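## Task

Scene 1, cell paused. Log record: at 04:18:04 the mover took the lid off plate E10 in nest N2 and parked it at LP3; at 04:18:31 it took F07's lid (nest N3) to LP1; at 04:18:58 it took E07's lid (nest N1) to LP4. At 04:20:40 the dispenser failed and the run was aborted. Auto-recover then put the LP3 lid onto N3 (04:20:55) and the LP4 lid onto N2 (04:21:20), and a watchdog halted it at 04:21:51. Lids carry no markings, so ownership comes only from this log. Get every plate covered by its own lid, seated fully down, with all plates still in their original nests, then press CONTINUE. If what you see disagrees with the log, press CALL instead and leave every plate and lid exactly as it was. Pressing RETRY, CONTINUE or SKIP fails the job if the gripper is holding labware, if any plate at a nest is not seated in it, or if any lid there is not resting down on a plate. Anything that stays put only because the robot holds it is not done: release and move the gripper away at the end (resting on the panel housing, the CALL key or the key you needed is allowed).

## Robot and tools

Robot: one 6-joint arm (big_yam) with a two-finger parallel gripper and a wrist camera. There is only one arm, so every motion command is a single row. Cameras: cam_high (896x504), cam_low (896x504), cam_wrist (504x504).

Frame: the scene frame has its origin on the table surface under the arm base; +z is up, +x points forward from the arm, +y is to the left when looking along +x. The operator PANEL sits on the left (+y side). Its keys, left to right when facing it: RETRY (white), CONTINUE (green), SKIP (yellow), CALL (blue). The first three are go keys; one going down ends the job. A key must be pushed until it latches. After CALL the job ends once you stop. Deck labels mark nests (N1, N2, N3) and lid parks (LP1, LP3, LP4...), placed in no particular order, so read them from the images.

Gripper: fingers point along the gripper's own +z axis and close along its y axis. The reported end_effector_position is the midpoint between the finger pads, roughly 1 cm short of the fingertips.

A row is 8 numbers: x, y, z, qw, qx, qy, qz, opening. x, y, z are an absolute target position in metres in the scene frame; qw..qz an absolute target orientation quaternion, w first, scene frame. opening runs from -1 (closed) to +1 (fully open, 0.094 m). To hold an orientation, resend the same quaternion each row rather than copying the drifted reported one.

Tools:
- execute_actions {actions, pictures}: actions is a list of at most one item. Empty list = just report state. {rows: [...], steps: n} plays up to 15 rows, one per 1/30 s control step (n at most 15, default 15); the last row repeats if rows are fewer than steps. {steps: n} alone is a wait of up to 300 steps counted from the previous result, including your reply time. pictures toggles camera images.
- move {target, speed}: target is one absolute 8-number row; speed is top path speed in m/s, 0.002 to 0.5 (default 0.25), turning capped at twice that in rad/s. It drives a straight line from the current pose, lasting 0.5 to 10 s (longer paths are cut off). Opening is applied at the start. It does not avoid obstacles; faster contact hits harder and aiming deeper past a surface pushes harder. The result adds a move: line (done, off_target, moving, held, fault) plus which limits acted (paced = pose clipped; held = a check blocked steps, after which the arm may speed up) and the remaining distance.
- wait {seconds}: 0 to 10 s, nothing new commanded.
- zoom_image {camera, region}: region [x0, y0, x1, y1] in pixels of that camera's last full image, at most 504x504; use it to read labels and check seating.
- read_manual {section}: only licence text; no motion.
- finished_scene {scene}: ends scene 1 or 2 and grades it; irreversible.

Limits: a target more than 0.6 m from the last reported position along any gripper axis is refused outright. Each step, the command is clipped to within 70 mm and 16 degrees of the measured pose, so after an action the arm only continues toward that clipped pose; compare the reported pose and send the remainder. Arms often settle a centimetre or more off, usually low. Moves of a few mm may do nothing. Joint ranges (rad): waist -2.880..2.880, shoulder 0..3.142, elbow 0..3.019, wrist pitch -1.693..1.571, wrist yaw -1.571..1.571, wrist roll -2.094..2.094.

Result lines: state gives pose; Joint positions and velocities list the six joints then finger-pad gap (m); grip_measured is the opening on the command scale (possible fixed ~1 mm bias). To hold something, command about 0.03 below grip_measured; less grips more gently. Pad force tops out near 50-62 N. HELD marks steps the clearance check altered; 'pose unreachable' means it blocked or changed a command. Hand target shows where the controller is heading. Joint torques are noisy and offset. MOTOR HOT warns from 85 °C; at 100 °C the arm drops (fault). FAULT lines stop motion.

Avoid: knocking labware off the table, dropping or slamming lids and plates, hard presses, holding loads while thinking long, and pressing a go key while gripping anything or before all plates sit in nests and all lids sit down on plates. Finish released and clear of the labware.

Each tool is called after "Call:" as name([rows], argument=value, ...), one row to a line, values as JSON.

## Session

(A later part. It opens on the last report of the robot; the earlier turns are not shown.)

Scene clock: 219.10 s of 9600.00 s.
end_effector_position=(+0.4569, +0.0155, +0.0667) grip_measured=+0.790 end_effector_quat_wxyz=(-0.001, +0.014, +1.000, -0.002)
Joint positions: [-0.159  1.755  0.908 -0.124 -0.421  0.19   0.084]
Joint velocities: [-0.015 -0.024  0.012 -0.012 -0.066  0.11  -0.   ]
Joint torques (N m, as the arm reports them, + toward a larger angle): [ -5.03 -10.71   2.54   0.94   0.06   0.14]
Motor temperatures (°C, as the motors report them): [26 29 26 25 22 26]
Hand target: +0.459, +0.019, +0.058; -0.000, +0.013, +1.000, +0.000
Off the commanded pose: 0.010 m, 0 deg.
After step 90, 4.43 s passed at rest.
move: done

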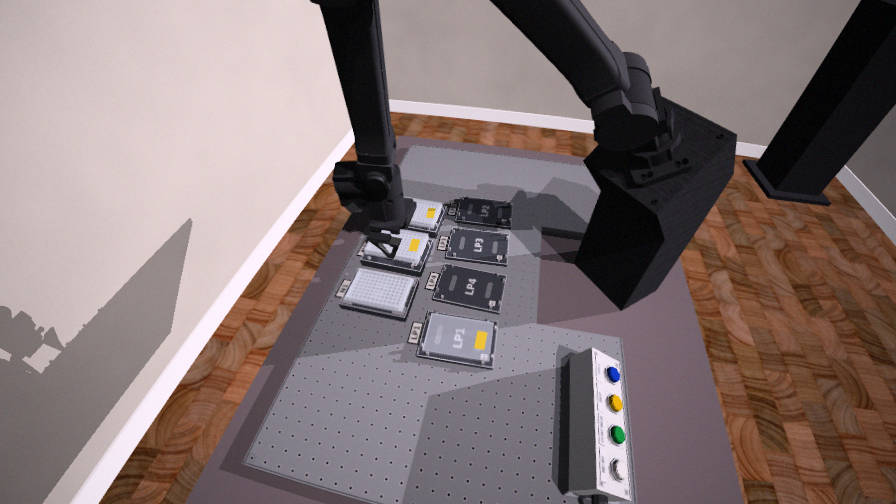

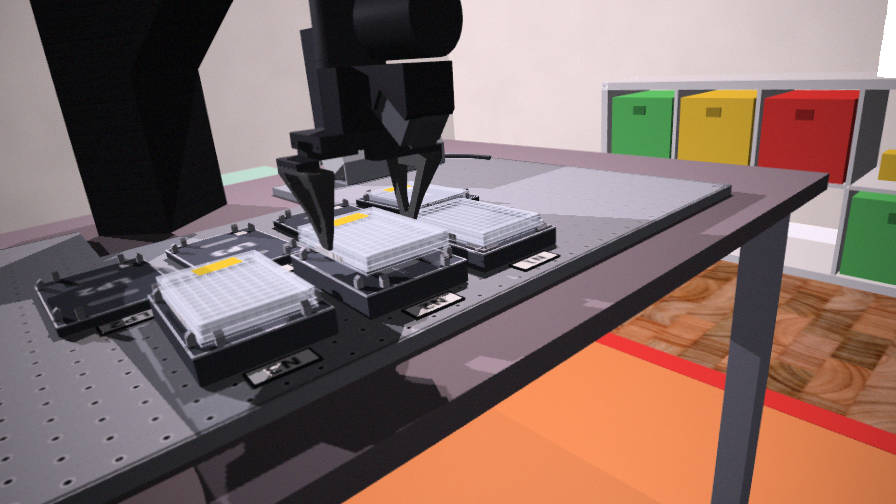

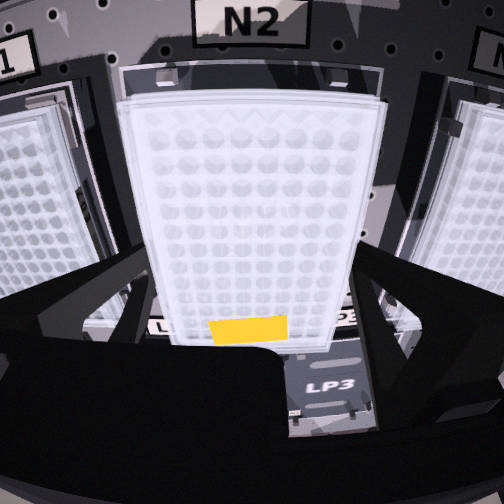

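Call:
move(target=[0.4595, 0.019, 0.046, 0, 0.013, 1, 0, 0.765], speed=0.012)

Call:
zoom_image(camera="cam_low", region=[280, 200, 440, 310])

Scene clock: 226.97 s of 9600.00 s.
end_effector_position=(+0.4585, +0.0158, +0.0552) grip_measured=+0.790 end_effector_quat_wxyz=(-0.000, +0.014, +1.000, -0.002)
Joint positions: [-0.148  1.786  0.924 -0.104 -0.415  0.199  0.084]
Joint velocities: [-0.005 -0.005 -0.012  0.012  0.007  0.11  -0.001]
Joint torques (N m, as the arm reports them, + toward a larger angle): [ -5.23 -11.11   2.12   0.83   0.11   0.11]
Motor temperatures (°C, as the motors report them): [26 29 26 25 22 26]
Hand target: +0.459, +0.019, +0.046; -0.000, +0.013, +1.000, +0.000
Off the commanded pose: 0.010 m, 0 deg.
After step 90, 2.87 s passed at rest.
move: done

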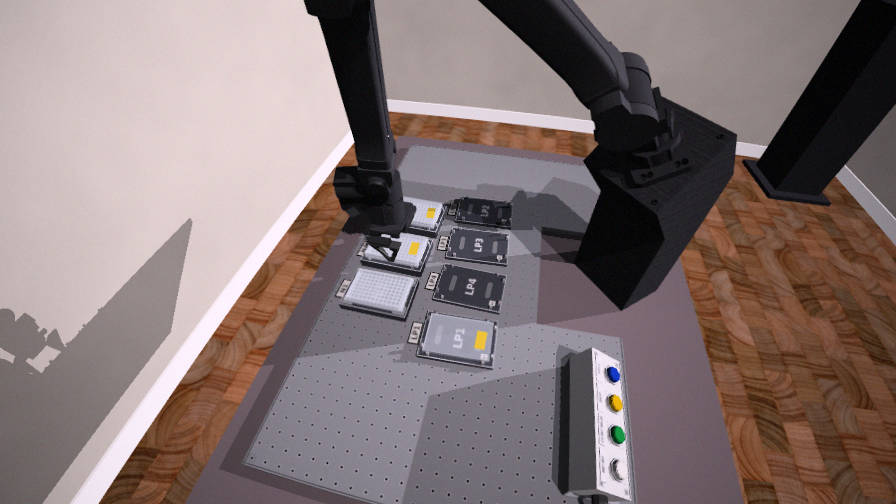

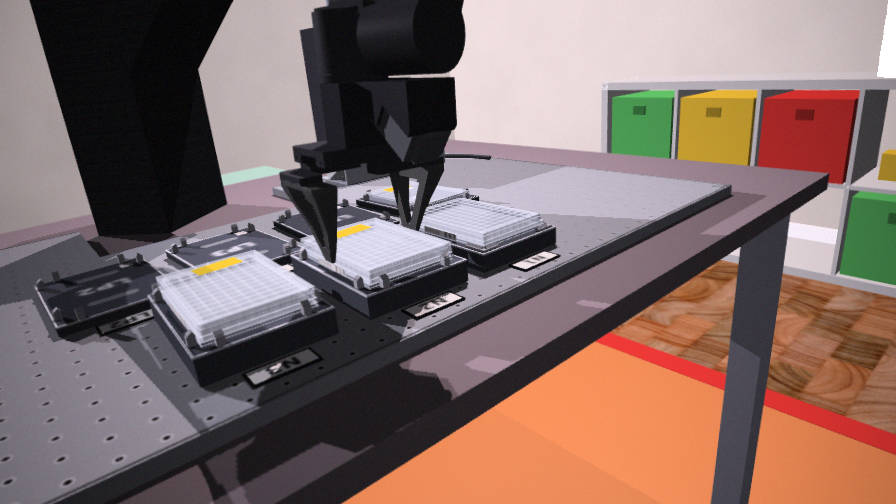

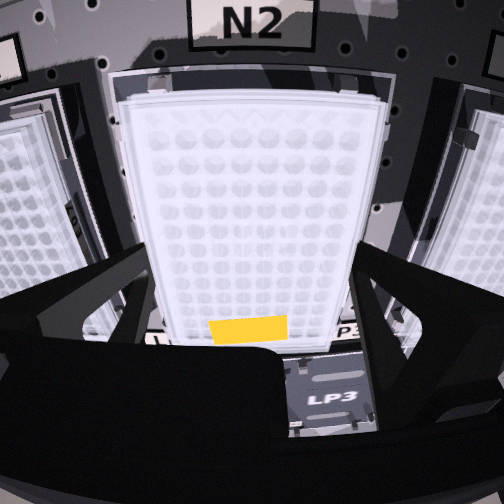

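Region (280, 200, 440, 310) of cam_low's 896x504 image, scaled by 3.150, with more detail than that image has; it fills the top 346 rows of this view, and the rest is white.

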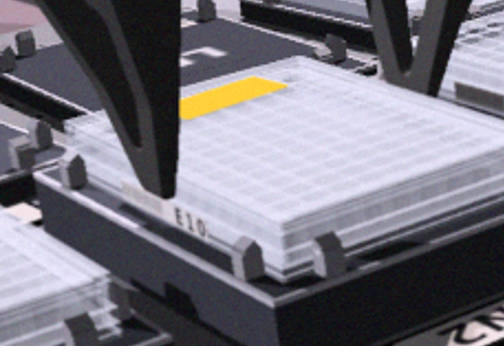

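Call:
execute_actions([
  {"rows": [[0.4595, 0.019, 0.046, 0, 0.013, 1, 0, 0.92]], "steps": 10},
], pictures=false)

Call:
move(target=[0.459, 0.015, 0.067, 0, 0.013, 1, 0, 0.92], speed=0.015)

Scene clock: 246.03 s of 9600.00 s.
end_effector_position=(+0.4585, +0.0157, +0.0552) grip_measured=+0.918 end_effector_quat_wxyz=(-0.000, +0.015, +1.000, -0.002)
Joint positions: [-0.148  1.786  0.924 -0.104 -0.415  0.2    0.09 ]
Joint velocities: [-0.024 -0.005  0.002 -0.002  0.081  0.051 -0.   ]
Joint torques (N m, as the arm reports them, + toward a larger angle): [ -5.51 -11.57   2.19   0.92   0.11   0.12]
Motor temperatures (°C, as the motors report them): [26 29 26 25 22 26]
Hand target: +0.459, +0.019, +0.046; -0.000, +0.013, +1.000, +0.000
Off the commanded pose: 0.010 m, 0 deg.
Steps of this call (steps 1 to 90: nothing new was sent; then 15.73 s passed at rest; steps 91 to 100: all 10 steps of this action). Readings (end_effector_position):
91: (+0.4585, +0.0157, +0.0552)
92: (+0.4585, +0.0157, +0.0552)
94: (+0.4585, +0.0157, +0.0552)
98: (+0.4585, +0.0157, +0.0552)
100: the state above

Scene clock: 247.27 s of 9600.00 s.
end_effector_position=(+0.4566, +0.0180, +0.0579) grip_measured=+0.918 end_effector_quat_wxyz=(-0.003, +0.013, +1.000, +0.002)
Joint positions: [-0.149  1.777  0.919 -0.112 -0.424  0.195  0.09 ]
Joint velocities: [-0.024 -0.005  0.002 -0.012  0.037 -0.007 -0.   ]
Joint torques (N m, as the arm reports them, + toward a larger angle): [ -7.   -15.36   0.58   0.03  -0.1   -0.04]
Motor temperatures (°C, as the motors report them): [26 29 26 25 22 26]
Hand target: +0.459, +0.015, +0.067; +0.000, +0.013, +1.000, -0.000
Off the commanded pose: 0.010 m, 0 deg.
move: done

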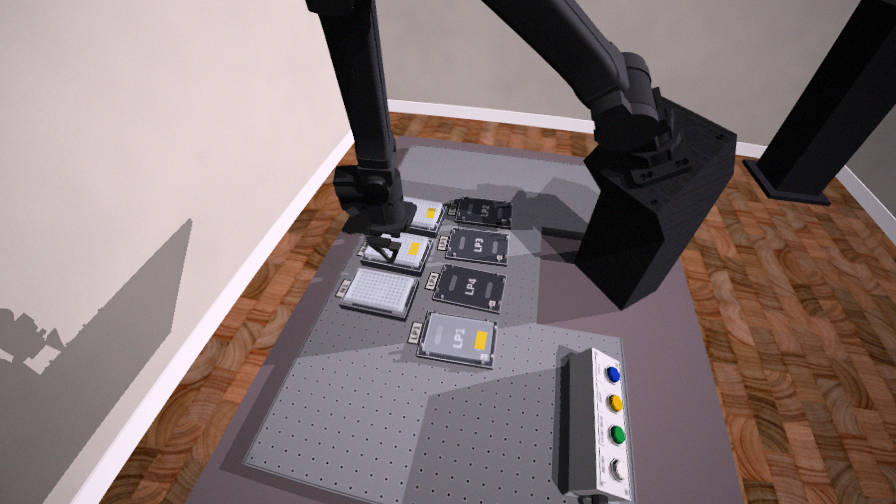

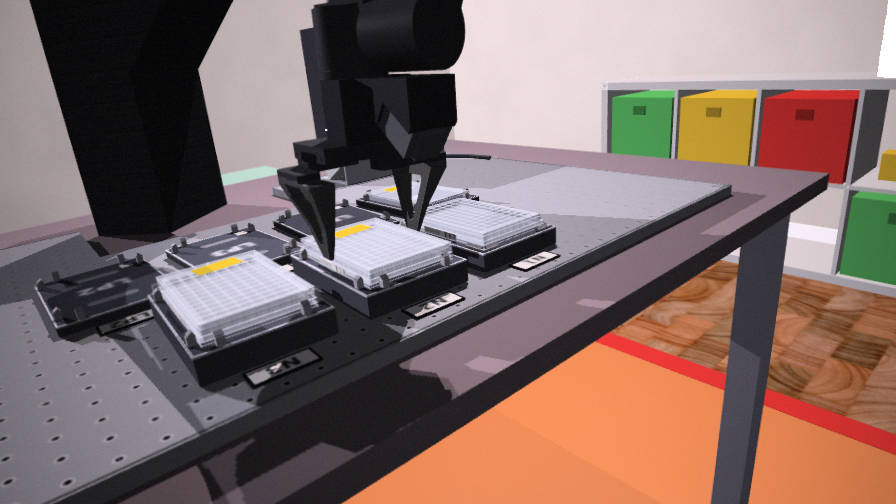

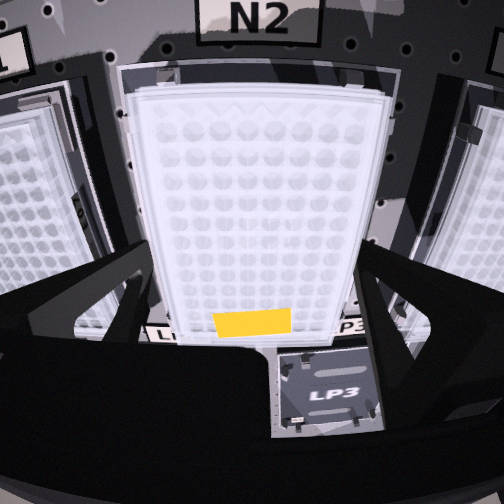

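Call:
move(target=[0.459, 0.0128, 0.068, 0, 0.013, 1, 0, 0.92], speed=0.01)

Call:
execute_actions([
  {"rows": [[0.459, 0.0128, 0.068, 0, 0.013, 1, 0, 0.795]], "steps": 15},
], pictures=false)

Scene clock: 256.57 s of 9600.00 s.
end_effector_position=(+0.4573, +0.0158, +0.0589) grip_measured=+0.918 end_effector_quat_wxyz=(-0.002, +0.013, +1.000, +0.002)
Joint positions: [-0.154  1.777  0.919 -0.112 -0.427  0.19   0.09 ]
Joint velocities: [-0.015 -0.015 -0.002  0.002  0.022  0.037 -0.001]
Joint torques (N m, as the arm reports them, + toward a larger angle): [ -6.37 -15.22   0.44  -0.02  -0.13  -0.07]
Motor temperatures (°C, as the motors report them): [26 29 26 25 22 26]
Hand target: +0.459, +0.013, +0.068; +0.000, +0.013, +1.000, -0.000
Off the commanded pose: 0.010 m, 0 deg.
After step 90, 4.93 s passed at rest.
move: done

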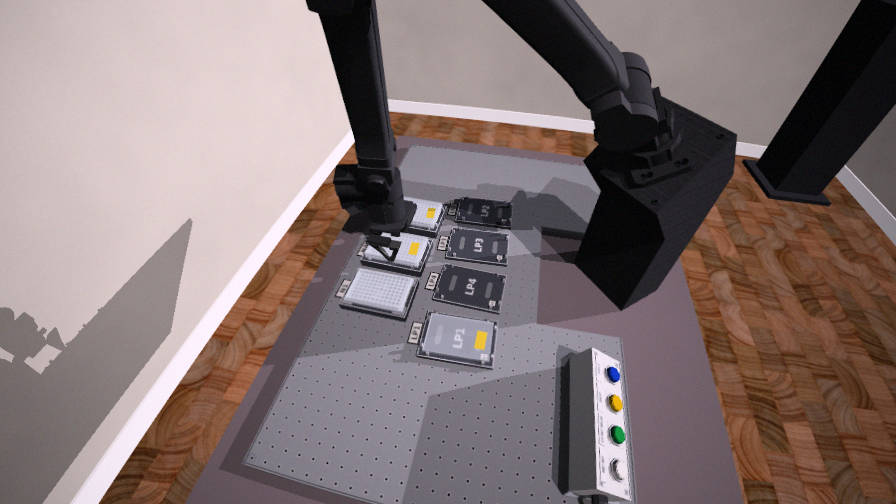

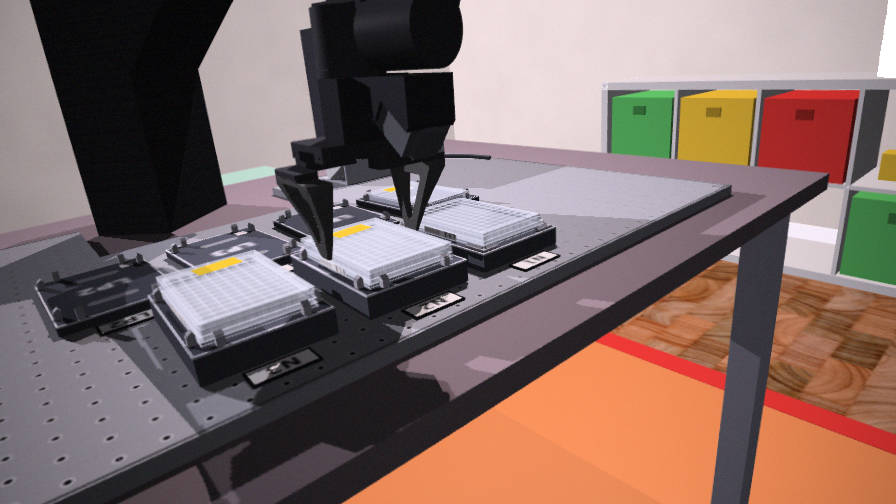

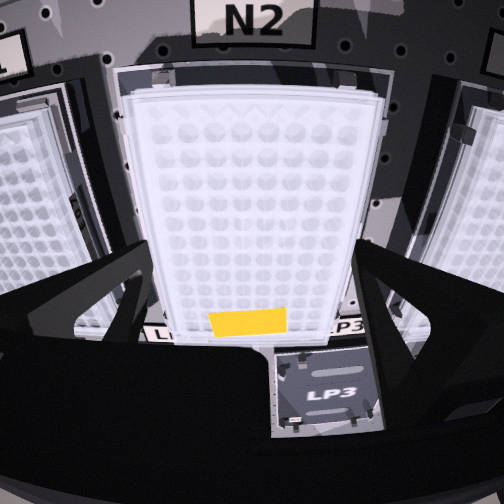

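Scene clock: 257.07 s of 9600.00 s.
end_effector_position=(+0.4573, +0.0158, +0.0589) grip_measured=+0.806 end_effector_quat_wxyz=(-0.002, +0.013, +1.000, +0.002)
Joint positions: [-0.154  1.777  0.919 -0.112 -0.427  0.19   0.085]
Joint velocities: [-0.005 -0.015  0.002 -0.007 -0.037 -0.022 -0.   ]
Joint torques (N m, as the arm reports them, + toward a larger angle): [ -6.09 -15.05   0.14  -0.04  -0.14  -0.09]
Motor temperatures (°C, as the motors report them): [26 29 26 25 22 26]
Hand target: +0.459, +0.013, +0.068; +0.000, +0.013, +1.000, -0.000
Off the commanded pose: 0.010 m, 0 deg.
Steps of this call (steps 1 to 15: all 15 steps of this action). Readings (end_effector_position):
1: (+0.4573, +0.0158, +0.0589)
2: (+0.4573, +0.0158, +0.0589)
4: (+0.4573, +0.0158, +0.0589)
8: (+0.4573, +0.0158, +0.0589)
15: the state above

Call:
move(target=[0.459, 0.0128, 0.076, 0, 0.013, 1, 0, 0.795], speed=0.012)

Call:
zoom_image(camera="cam_low", region=[280, 200, 440, 310])

Scene clock: 265.23 s of 9600.00 s.
end_effector_position=(+0.4570, +0.0160, +0.0668) grip_measured=+0.806 end_effector_quat_wxyz=(-0.003, +0.013, +1.000, +0.002)
Joint positions: [-0.161  1.756  0.91  -0.129 -0.431  0.183  0.085]
Joint velocities: [-0.005 -0.015 -0.017  0.002 -0.022 -0.051  0.001]
Joint torques (N m, as the arm reports them, + toward a larger angle): [ -6.12 -14.69   0.61  -0.03  -0.11  -0.07]
Motor temperatures (°C, as the motors report them): [26 29 26 25 22 26]
Hand target: +0.459, +0.013, +0.076; +0.000, +0.013, +1.000, -0.000
Off the commanded pose: 0.010 m, 0 deg.
After step 90, 3.50 s passed at rest.
move: done

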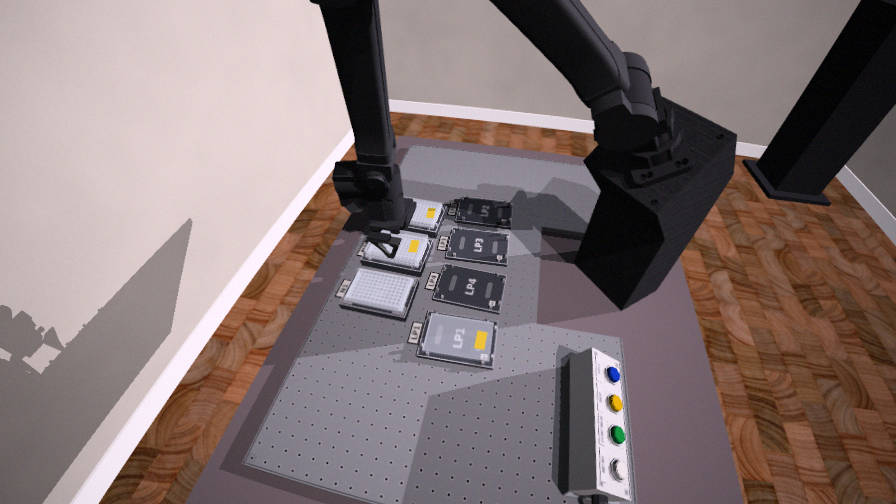

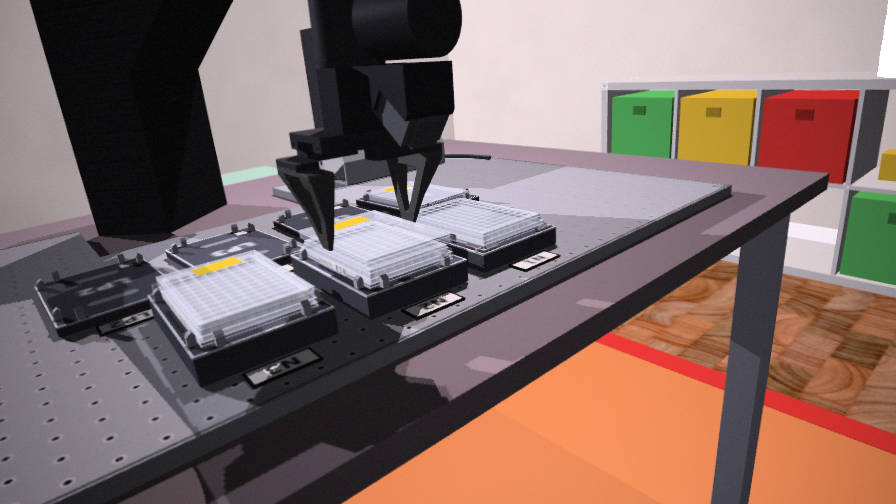

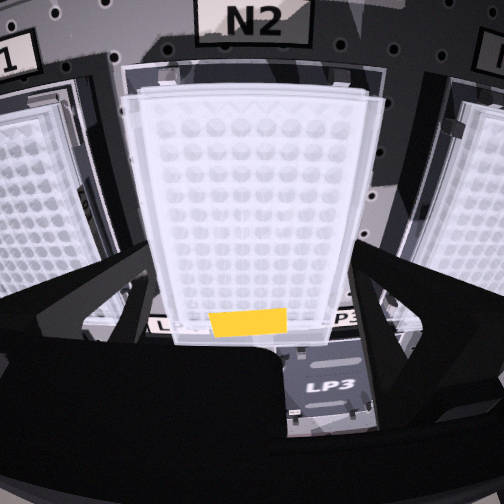

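Region (280, 200, 440, 310) of cam_low's 896x504 image, scaled by 3.150, with more detail than that image has; it fills the top 346 rows of this view, and the rest is white.

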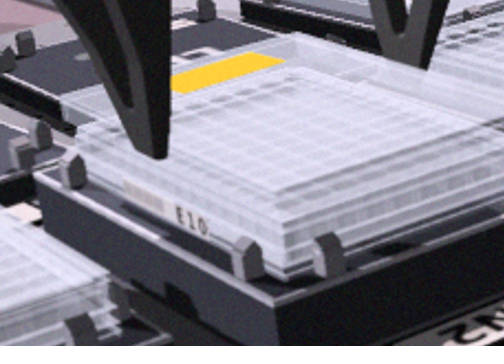

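Call:
move(target=[0.459, 0.0128, 0.097, 0, 0.013, 1, 0, 0.79], speed=0.04)

Call:
move(target=[0.463, 0.150, 0.09, 0, 0.013, 1, 0, 0.79], speed=0.08)

Scene clock: 287.30 s of 9600.00 s.
end_effector_position=(+0.4586, +0.0153, +0.0892) grip_measured=+0.802 end_effector_quat_wxyz=(-0.001, +0.013, +1.000, +0.002)
Joint positions: [-0.183  1.698  0.891 -0.173 -0.443  0.165  0.085]
Joint velocities: [-0.015 -0.005 -0.017 -0.007 -0.007  0.007 -0.001]
Joint torques (N m, as the arm reports them, + toward a larger angle): [ -6.48 -14.88   0.98  -0.13  -0.14  -0.07]
Motor temperatures (°C, as the motors report them): [26 30 26 25 22 26]
Hand target: +0.459, +0.012, +0.097; +0.000, +0.013, +1.000, -0.000
Off the commanded pose: 0.008 m, 0 deg.
After step 90, 18.00 s passed at rest.
move: done

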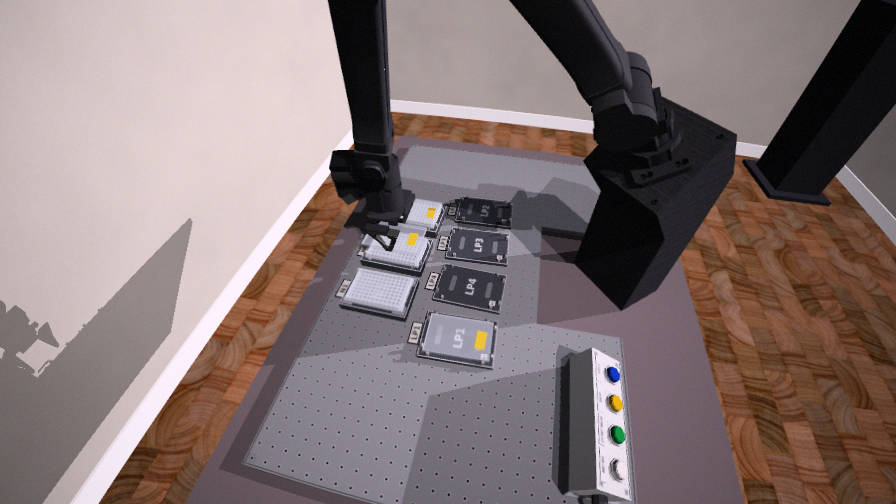

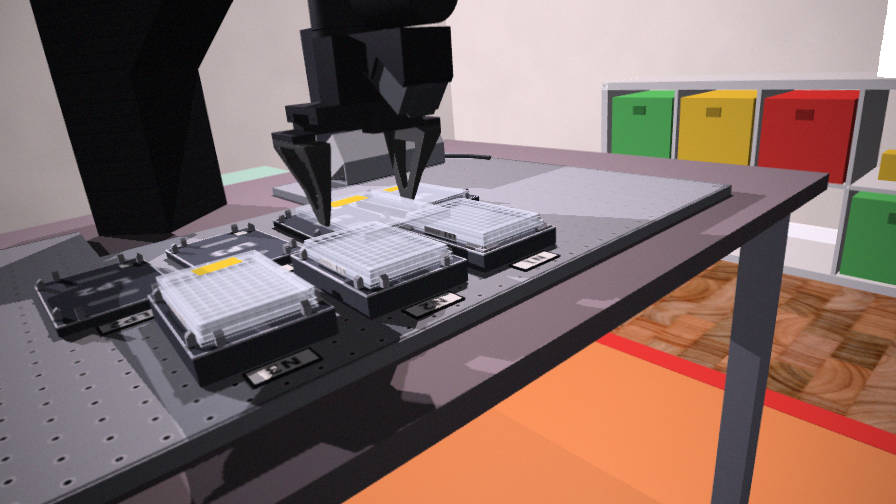

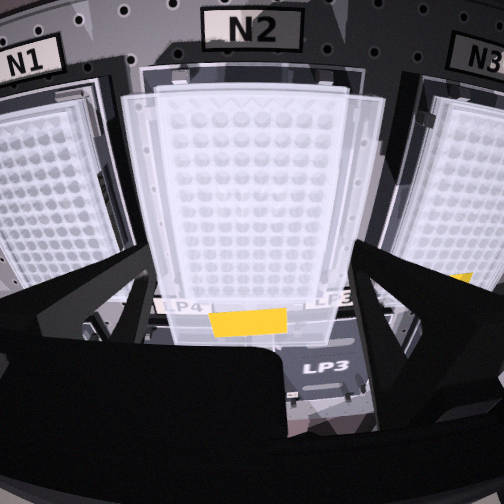

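Scene clock: 289.33 s of 9600.00 s.
end_effector_position=(+0.4510, +0.1409, +0.0845) grip_measured=+0.802 end_effector_quat_wxyz=(-0.009, +0.013, +1.000, -0.003)
Joint positions: [ 0.084  1.596  0.915 -0.234 -0.282  0.391  0.085]
Joint velocities: [-0.024  0.005  0.002 -0.007 -0.066 -0.037  0.   ]
Joint torques (N m, as the arm reports them, + toward a larger angle): [ -2.78 -16.14   3.53  -0.11   0.12   0.13]
Motor temperatures (°C, as the motors report them): [26 30 26 25 22 26]
Hand target: +0.460, +0.150, +0.092; -0.001, +0.014, +1.000, +0.001
Off the commanded pose: 0.016 m, 1 deg.
move: off_target

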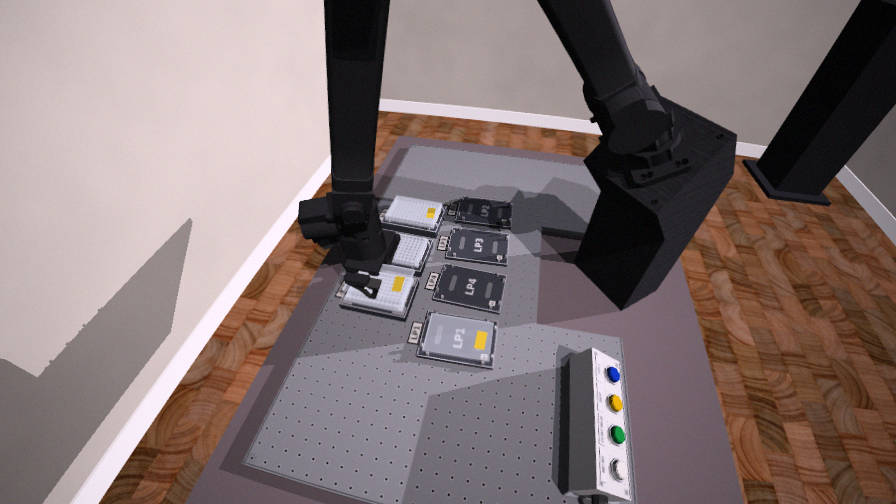

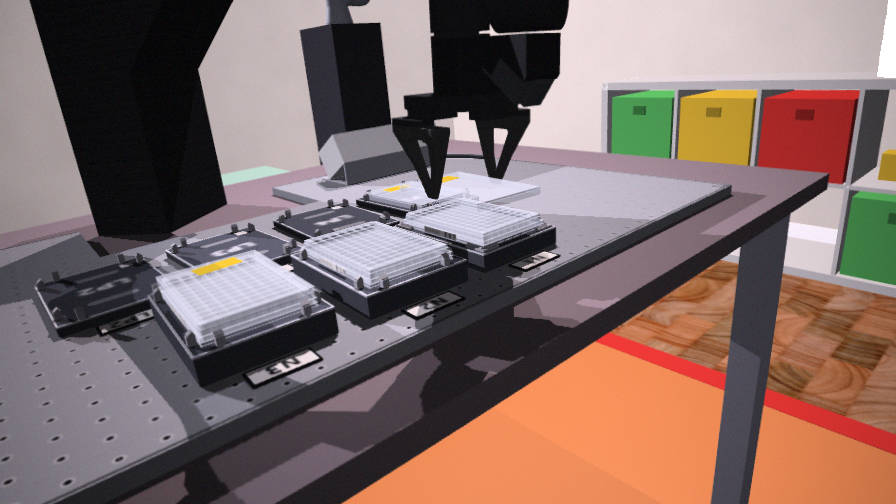

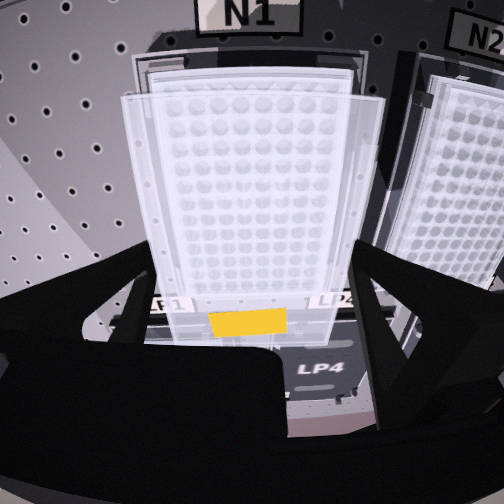

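Call:
move(target=[0.459, 0.145, 0.064, 0, 0.013, 1, 0, 0.79], speed=0.02)

Scene clock: 299.27 s of 9600.00 s.
end_effector_position=(+0.4570, +0.1400, +0.0731) grip_measured=+0.802 end_effector_quat_wxyz=(-0.001, +0.014, +1.000, -0.003)
Joint positions: [ 0.087  1.63   0.932 -0.202 -0.274  0.398  0.085]
Joint velocities: [-0.005  0.005 -0.002 -0.007 -0.007  0.007 -0.   ]
Joint torques (N m, as the arm reports them, + toward a larger angle): [ -2.56 -11.9    3.71   1.16   0.09   0.13]
Motor temperatures (°C, as the motors report them): [26 30 26 25 22 26]
Hand target: +0.459, +0.145, +0.064; -0.000, +0.013, +1.000, +0.000
Off the commanded pose: 0.011 m, 0 deg.
After step 90, 5.57 s passed at rest.
move: off_target

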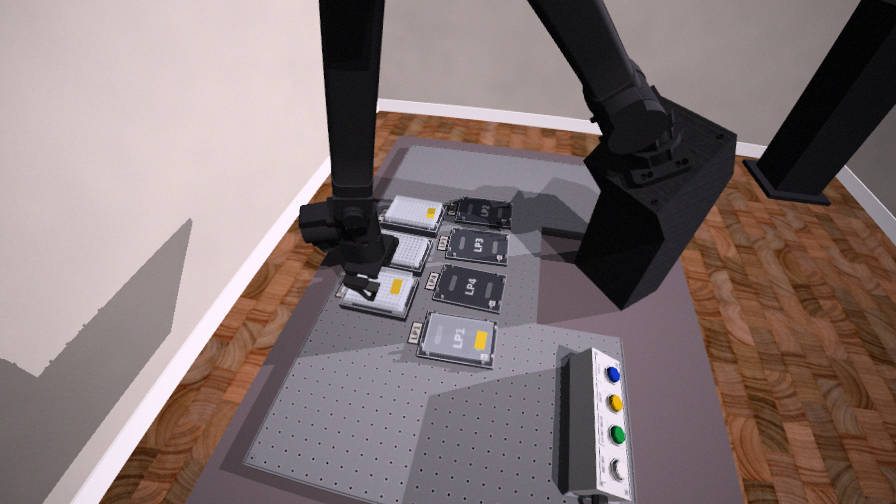

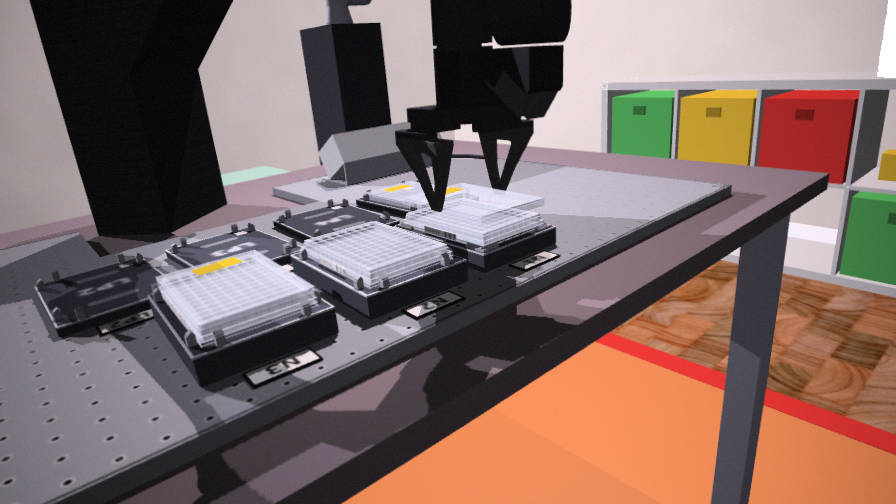

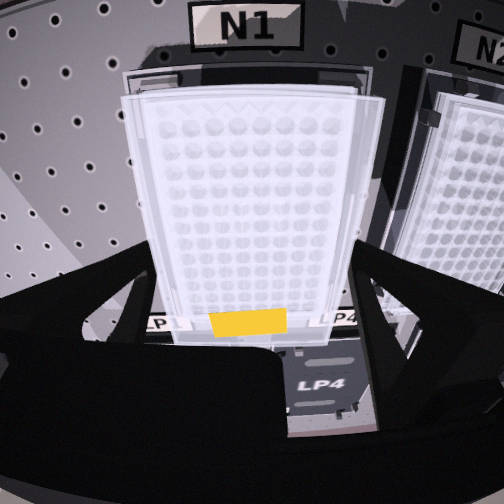

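Call:
move(target=[0.458, 0.1472, 0.064, 0, 0.013, 1, 0, 0.795], speed=0.01)

Call:
zoom_image(camera="cam_wrist", region=[100, 50, 410, 360])

Scene clock: 321.87 s of 9600.00 s.
end_effector_position=(+0.4560, +0.1420, +0.0724) grip_measured=+0.803 end_effector_quat_wxyz=(-0.001, +0.014, +1.000, -0.003)
Joint positions: [ 0.092  1.63   0.932 -0.202 -0.271  0.402  0.085]
Joint velocities: [-0.015  0.005 -0.007  0.002 -0.095  0.022 -0.002]
Joint torques (N m, as the arm reports them, + toward a larger angle): [ -2.2  -11.78   3.34   0.93   0.16   0.2 ]
Motor temperatures (°C, as the motors report them): [26 30 26 25 22 26]
Hand target: +0.458, +0.147, +0.064; -0.000, +0.013, +1.000, +0.000
Off the commanded pose: 0.010 m, 0 deg.
After step 90, 18.20 s passed at rest.
move: done

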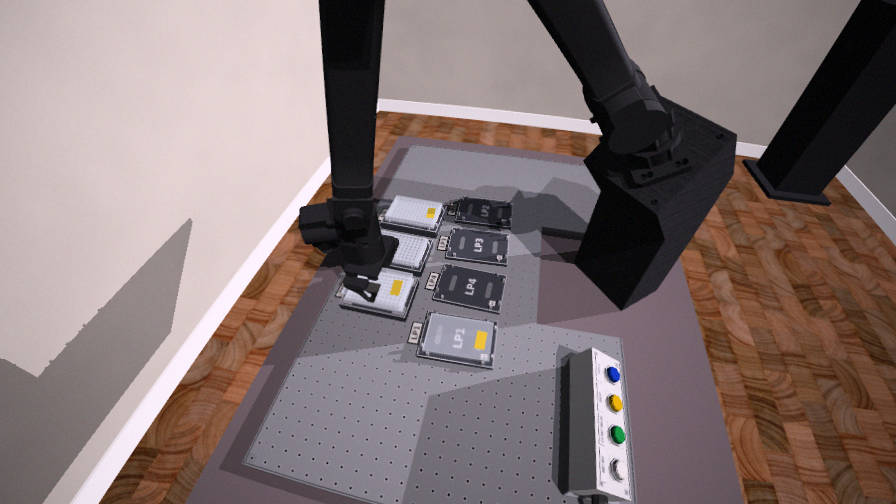

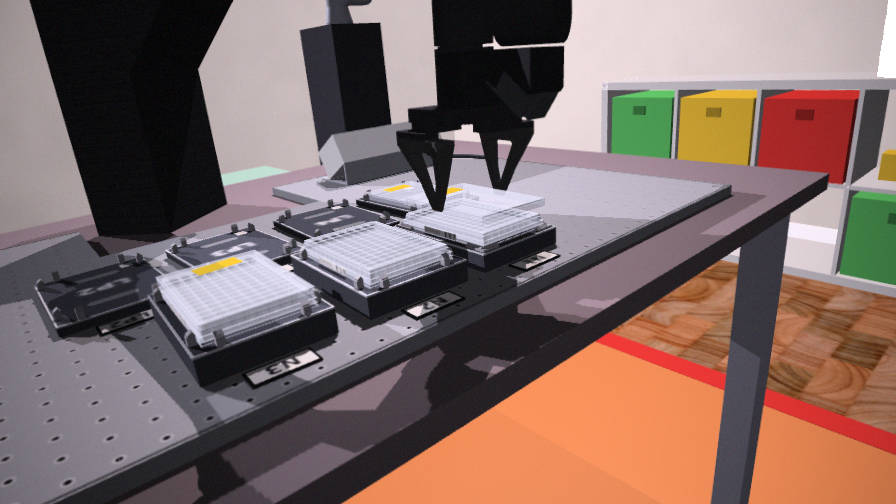

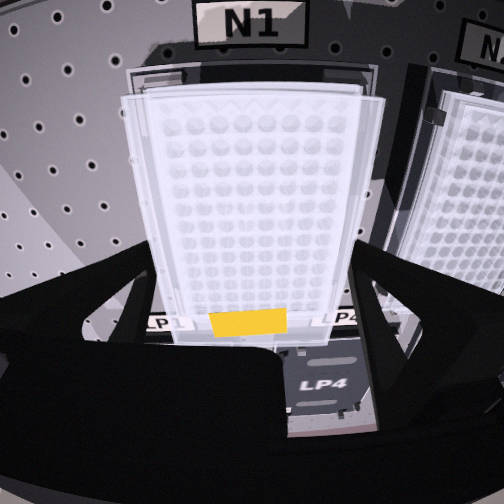

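Region (100, 50, 410, 360) of cam_wrist's 504x504 image, scaled by 1.626, with more detail than that image has.

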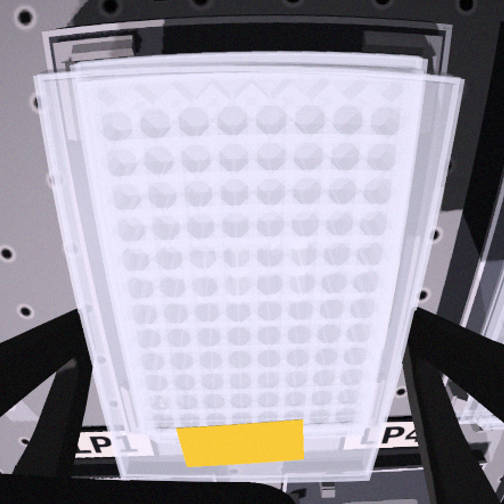

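Call:
move(target=[0.458, 0.1462, 0.060, 0, 0.004, 1, 0, 0.795], speed=0.01)

Call:
zoom_image(camera="cam_wrist", region=[100, 50, 410, 360])

Scene clock: 338.20 s of 9600.00 s.
end_effector_position=(+0.4547, +0.1404, +0.0688) grip_measured=+0.803 end_effector_quat_wxyz=(-0.002, +0.014, +1.000, -0.004)
Joint positions: [ 0.092  1.64   0.932 -0.194 -0.27   0.402  0.085]
Joint velocities: [-0.005 -0.005  0.002 -0.012  0.037  0.007 -0.001]
Joint torques (N m, as the arm reports them, + toward a larger angle): [ -3.12 -11.06   3.64   0.89   0.11  -0.08]
Motor temperatures (°C, as the motors report them): [26 30 26 25 22 26]
Hand target: +0.458, +0.146, +0.060; -0.000, +0.004, +1.000, +0.000
Off the commanded pose: 0.011 m, 1 deg.
After step 90, 11.80 s passed at rest.
move: off_target

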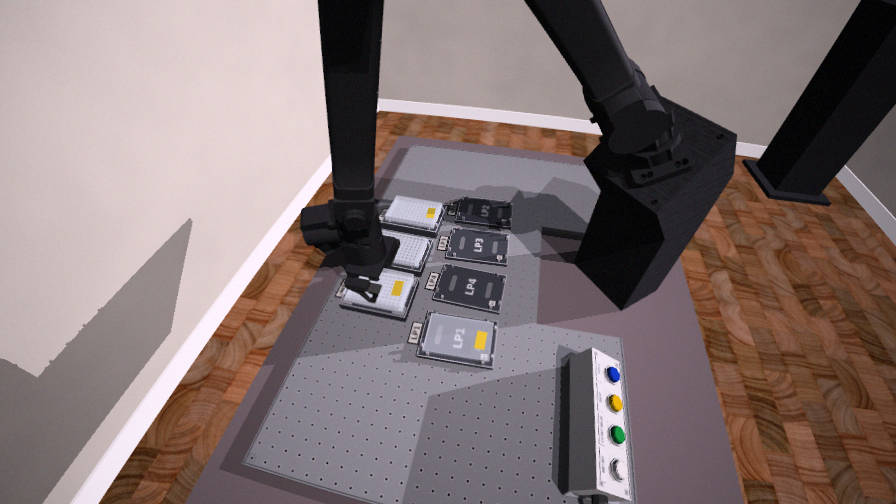

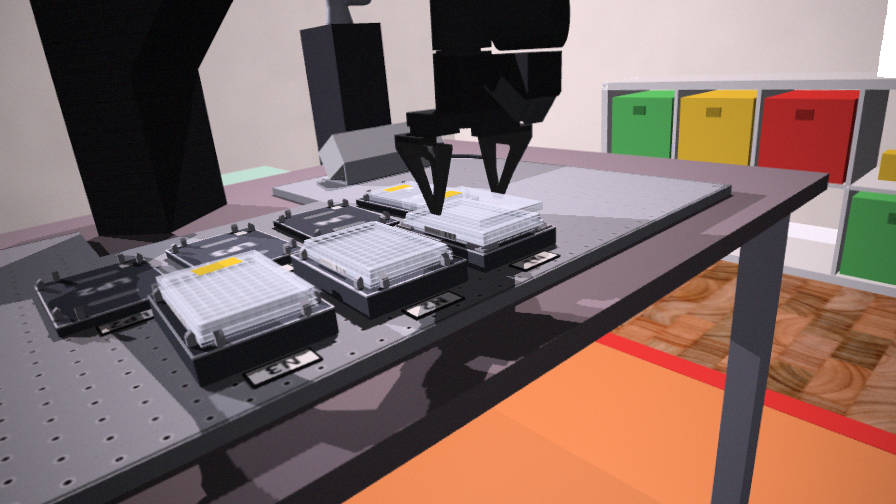

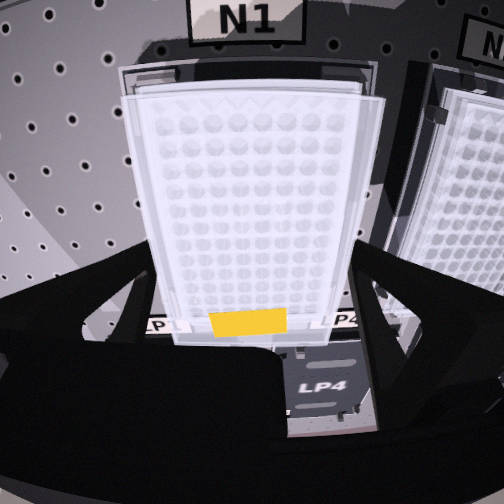

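Region (100, 50, 410, 360) of cam_wrist's 504x504 image, scaled by 1.626, with more detail than that image has.

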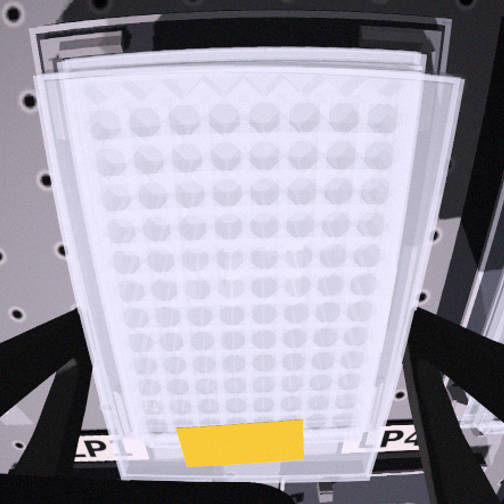

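Call:
move(target=[0.4605, 0.1472, 0.060, 0, -0.005, 1, 0, 0.795], speed=0.01)

Call:
zoom_image(camera="cam_wrist", region=[100, 50, 410, 360])

Scene clock: 350.10 s of 9600.00 s.
end_effector_position=(+0.4595, +0.1424, +0.0694) grip_measured=+0.803 end_effector_quat_wxyz=(+0.002, +0.005, +1.000, -0.002)
Joint positions: [ 0.092  1.64   0.94  -0.193 -0.27   0.386  0.085]
Joint velocities: [-0.015 -0.005 -0.002  0.007 -0.022 -0.037 -0.   ]
Joint torques (N m, as the arm reports them, + toward a larger angle): [ -2.74 -12.16   3.62   0.67   0.14  -0.04]
Motor temperatures (°C, as the motors report them): [26 30 26 25 22 26]
Hand target: +0.460, +0.147, +0.060; -0.000, -0.005, +1.000, +0.000
Off the commanded pose: 0.011 m, 1 deg.
After step 90, 6.70 s passed at rest.
move: off_target

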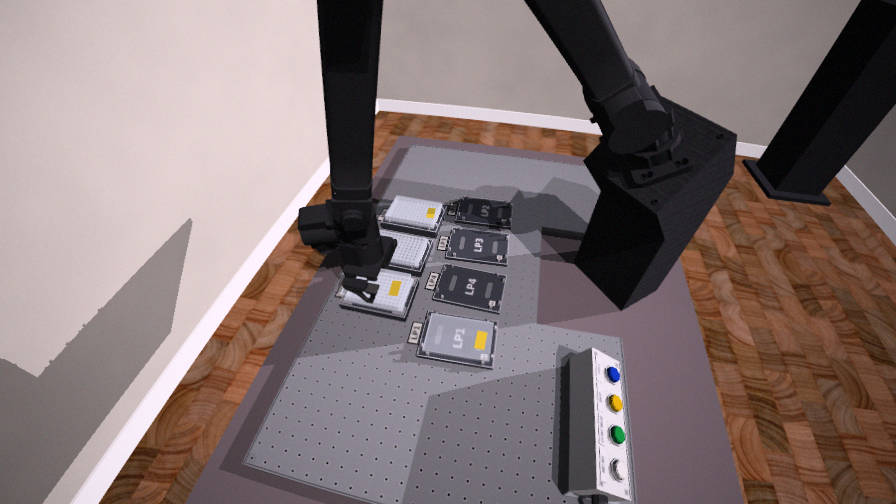

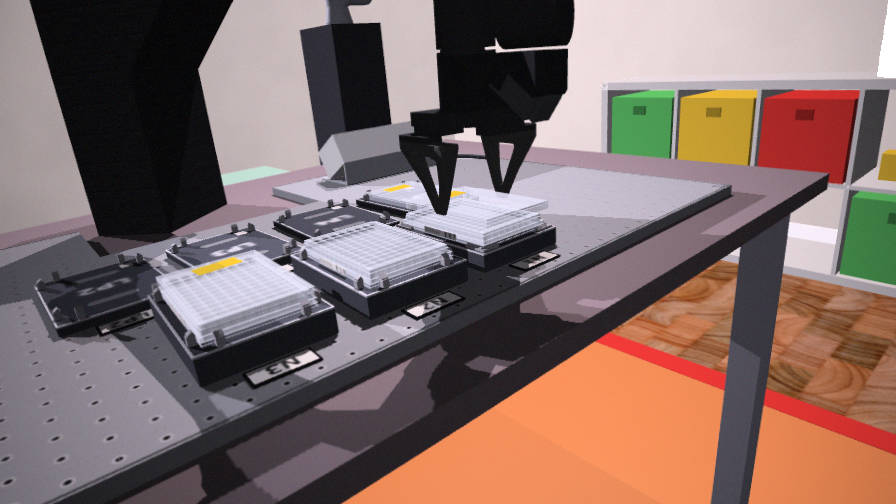

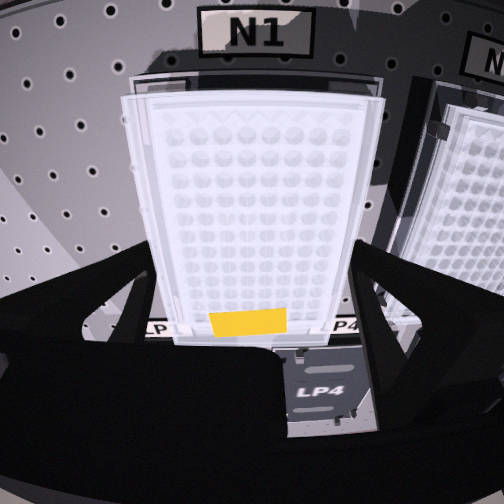

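Region (100, 50, 410, 360) of cam_wrist's 504x504 image, scaled by 1.626, with more detail than that image has.

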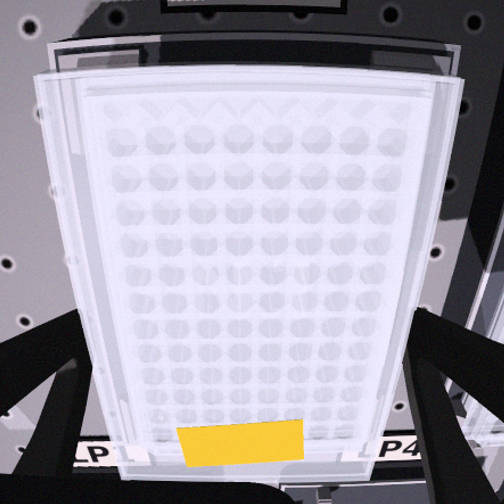

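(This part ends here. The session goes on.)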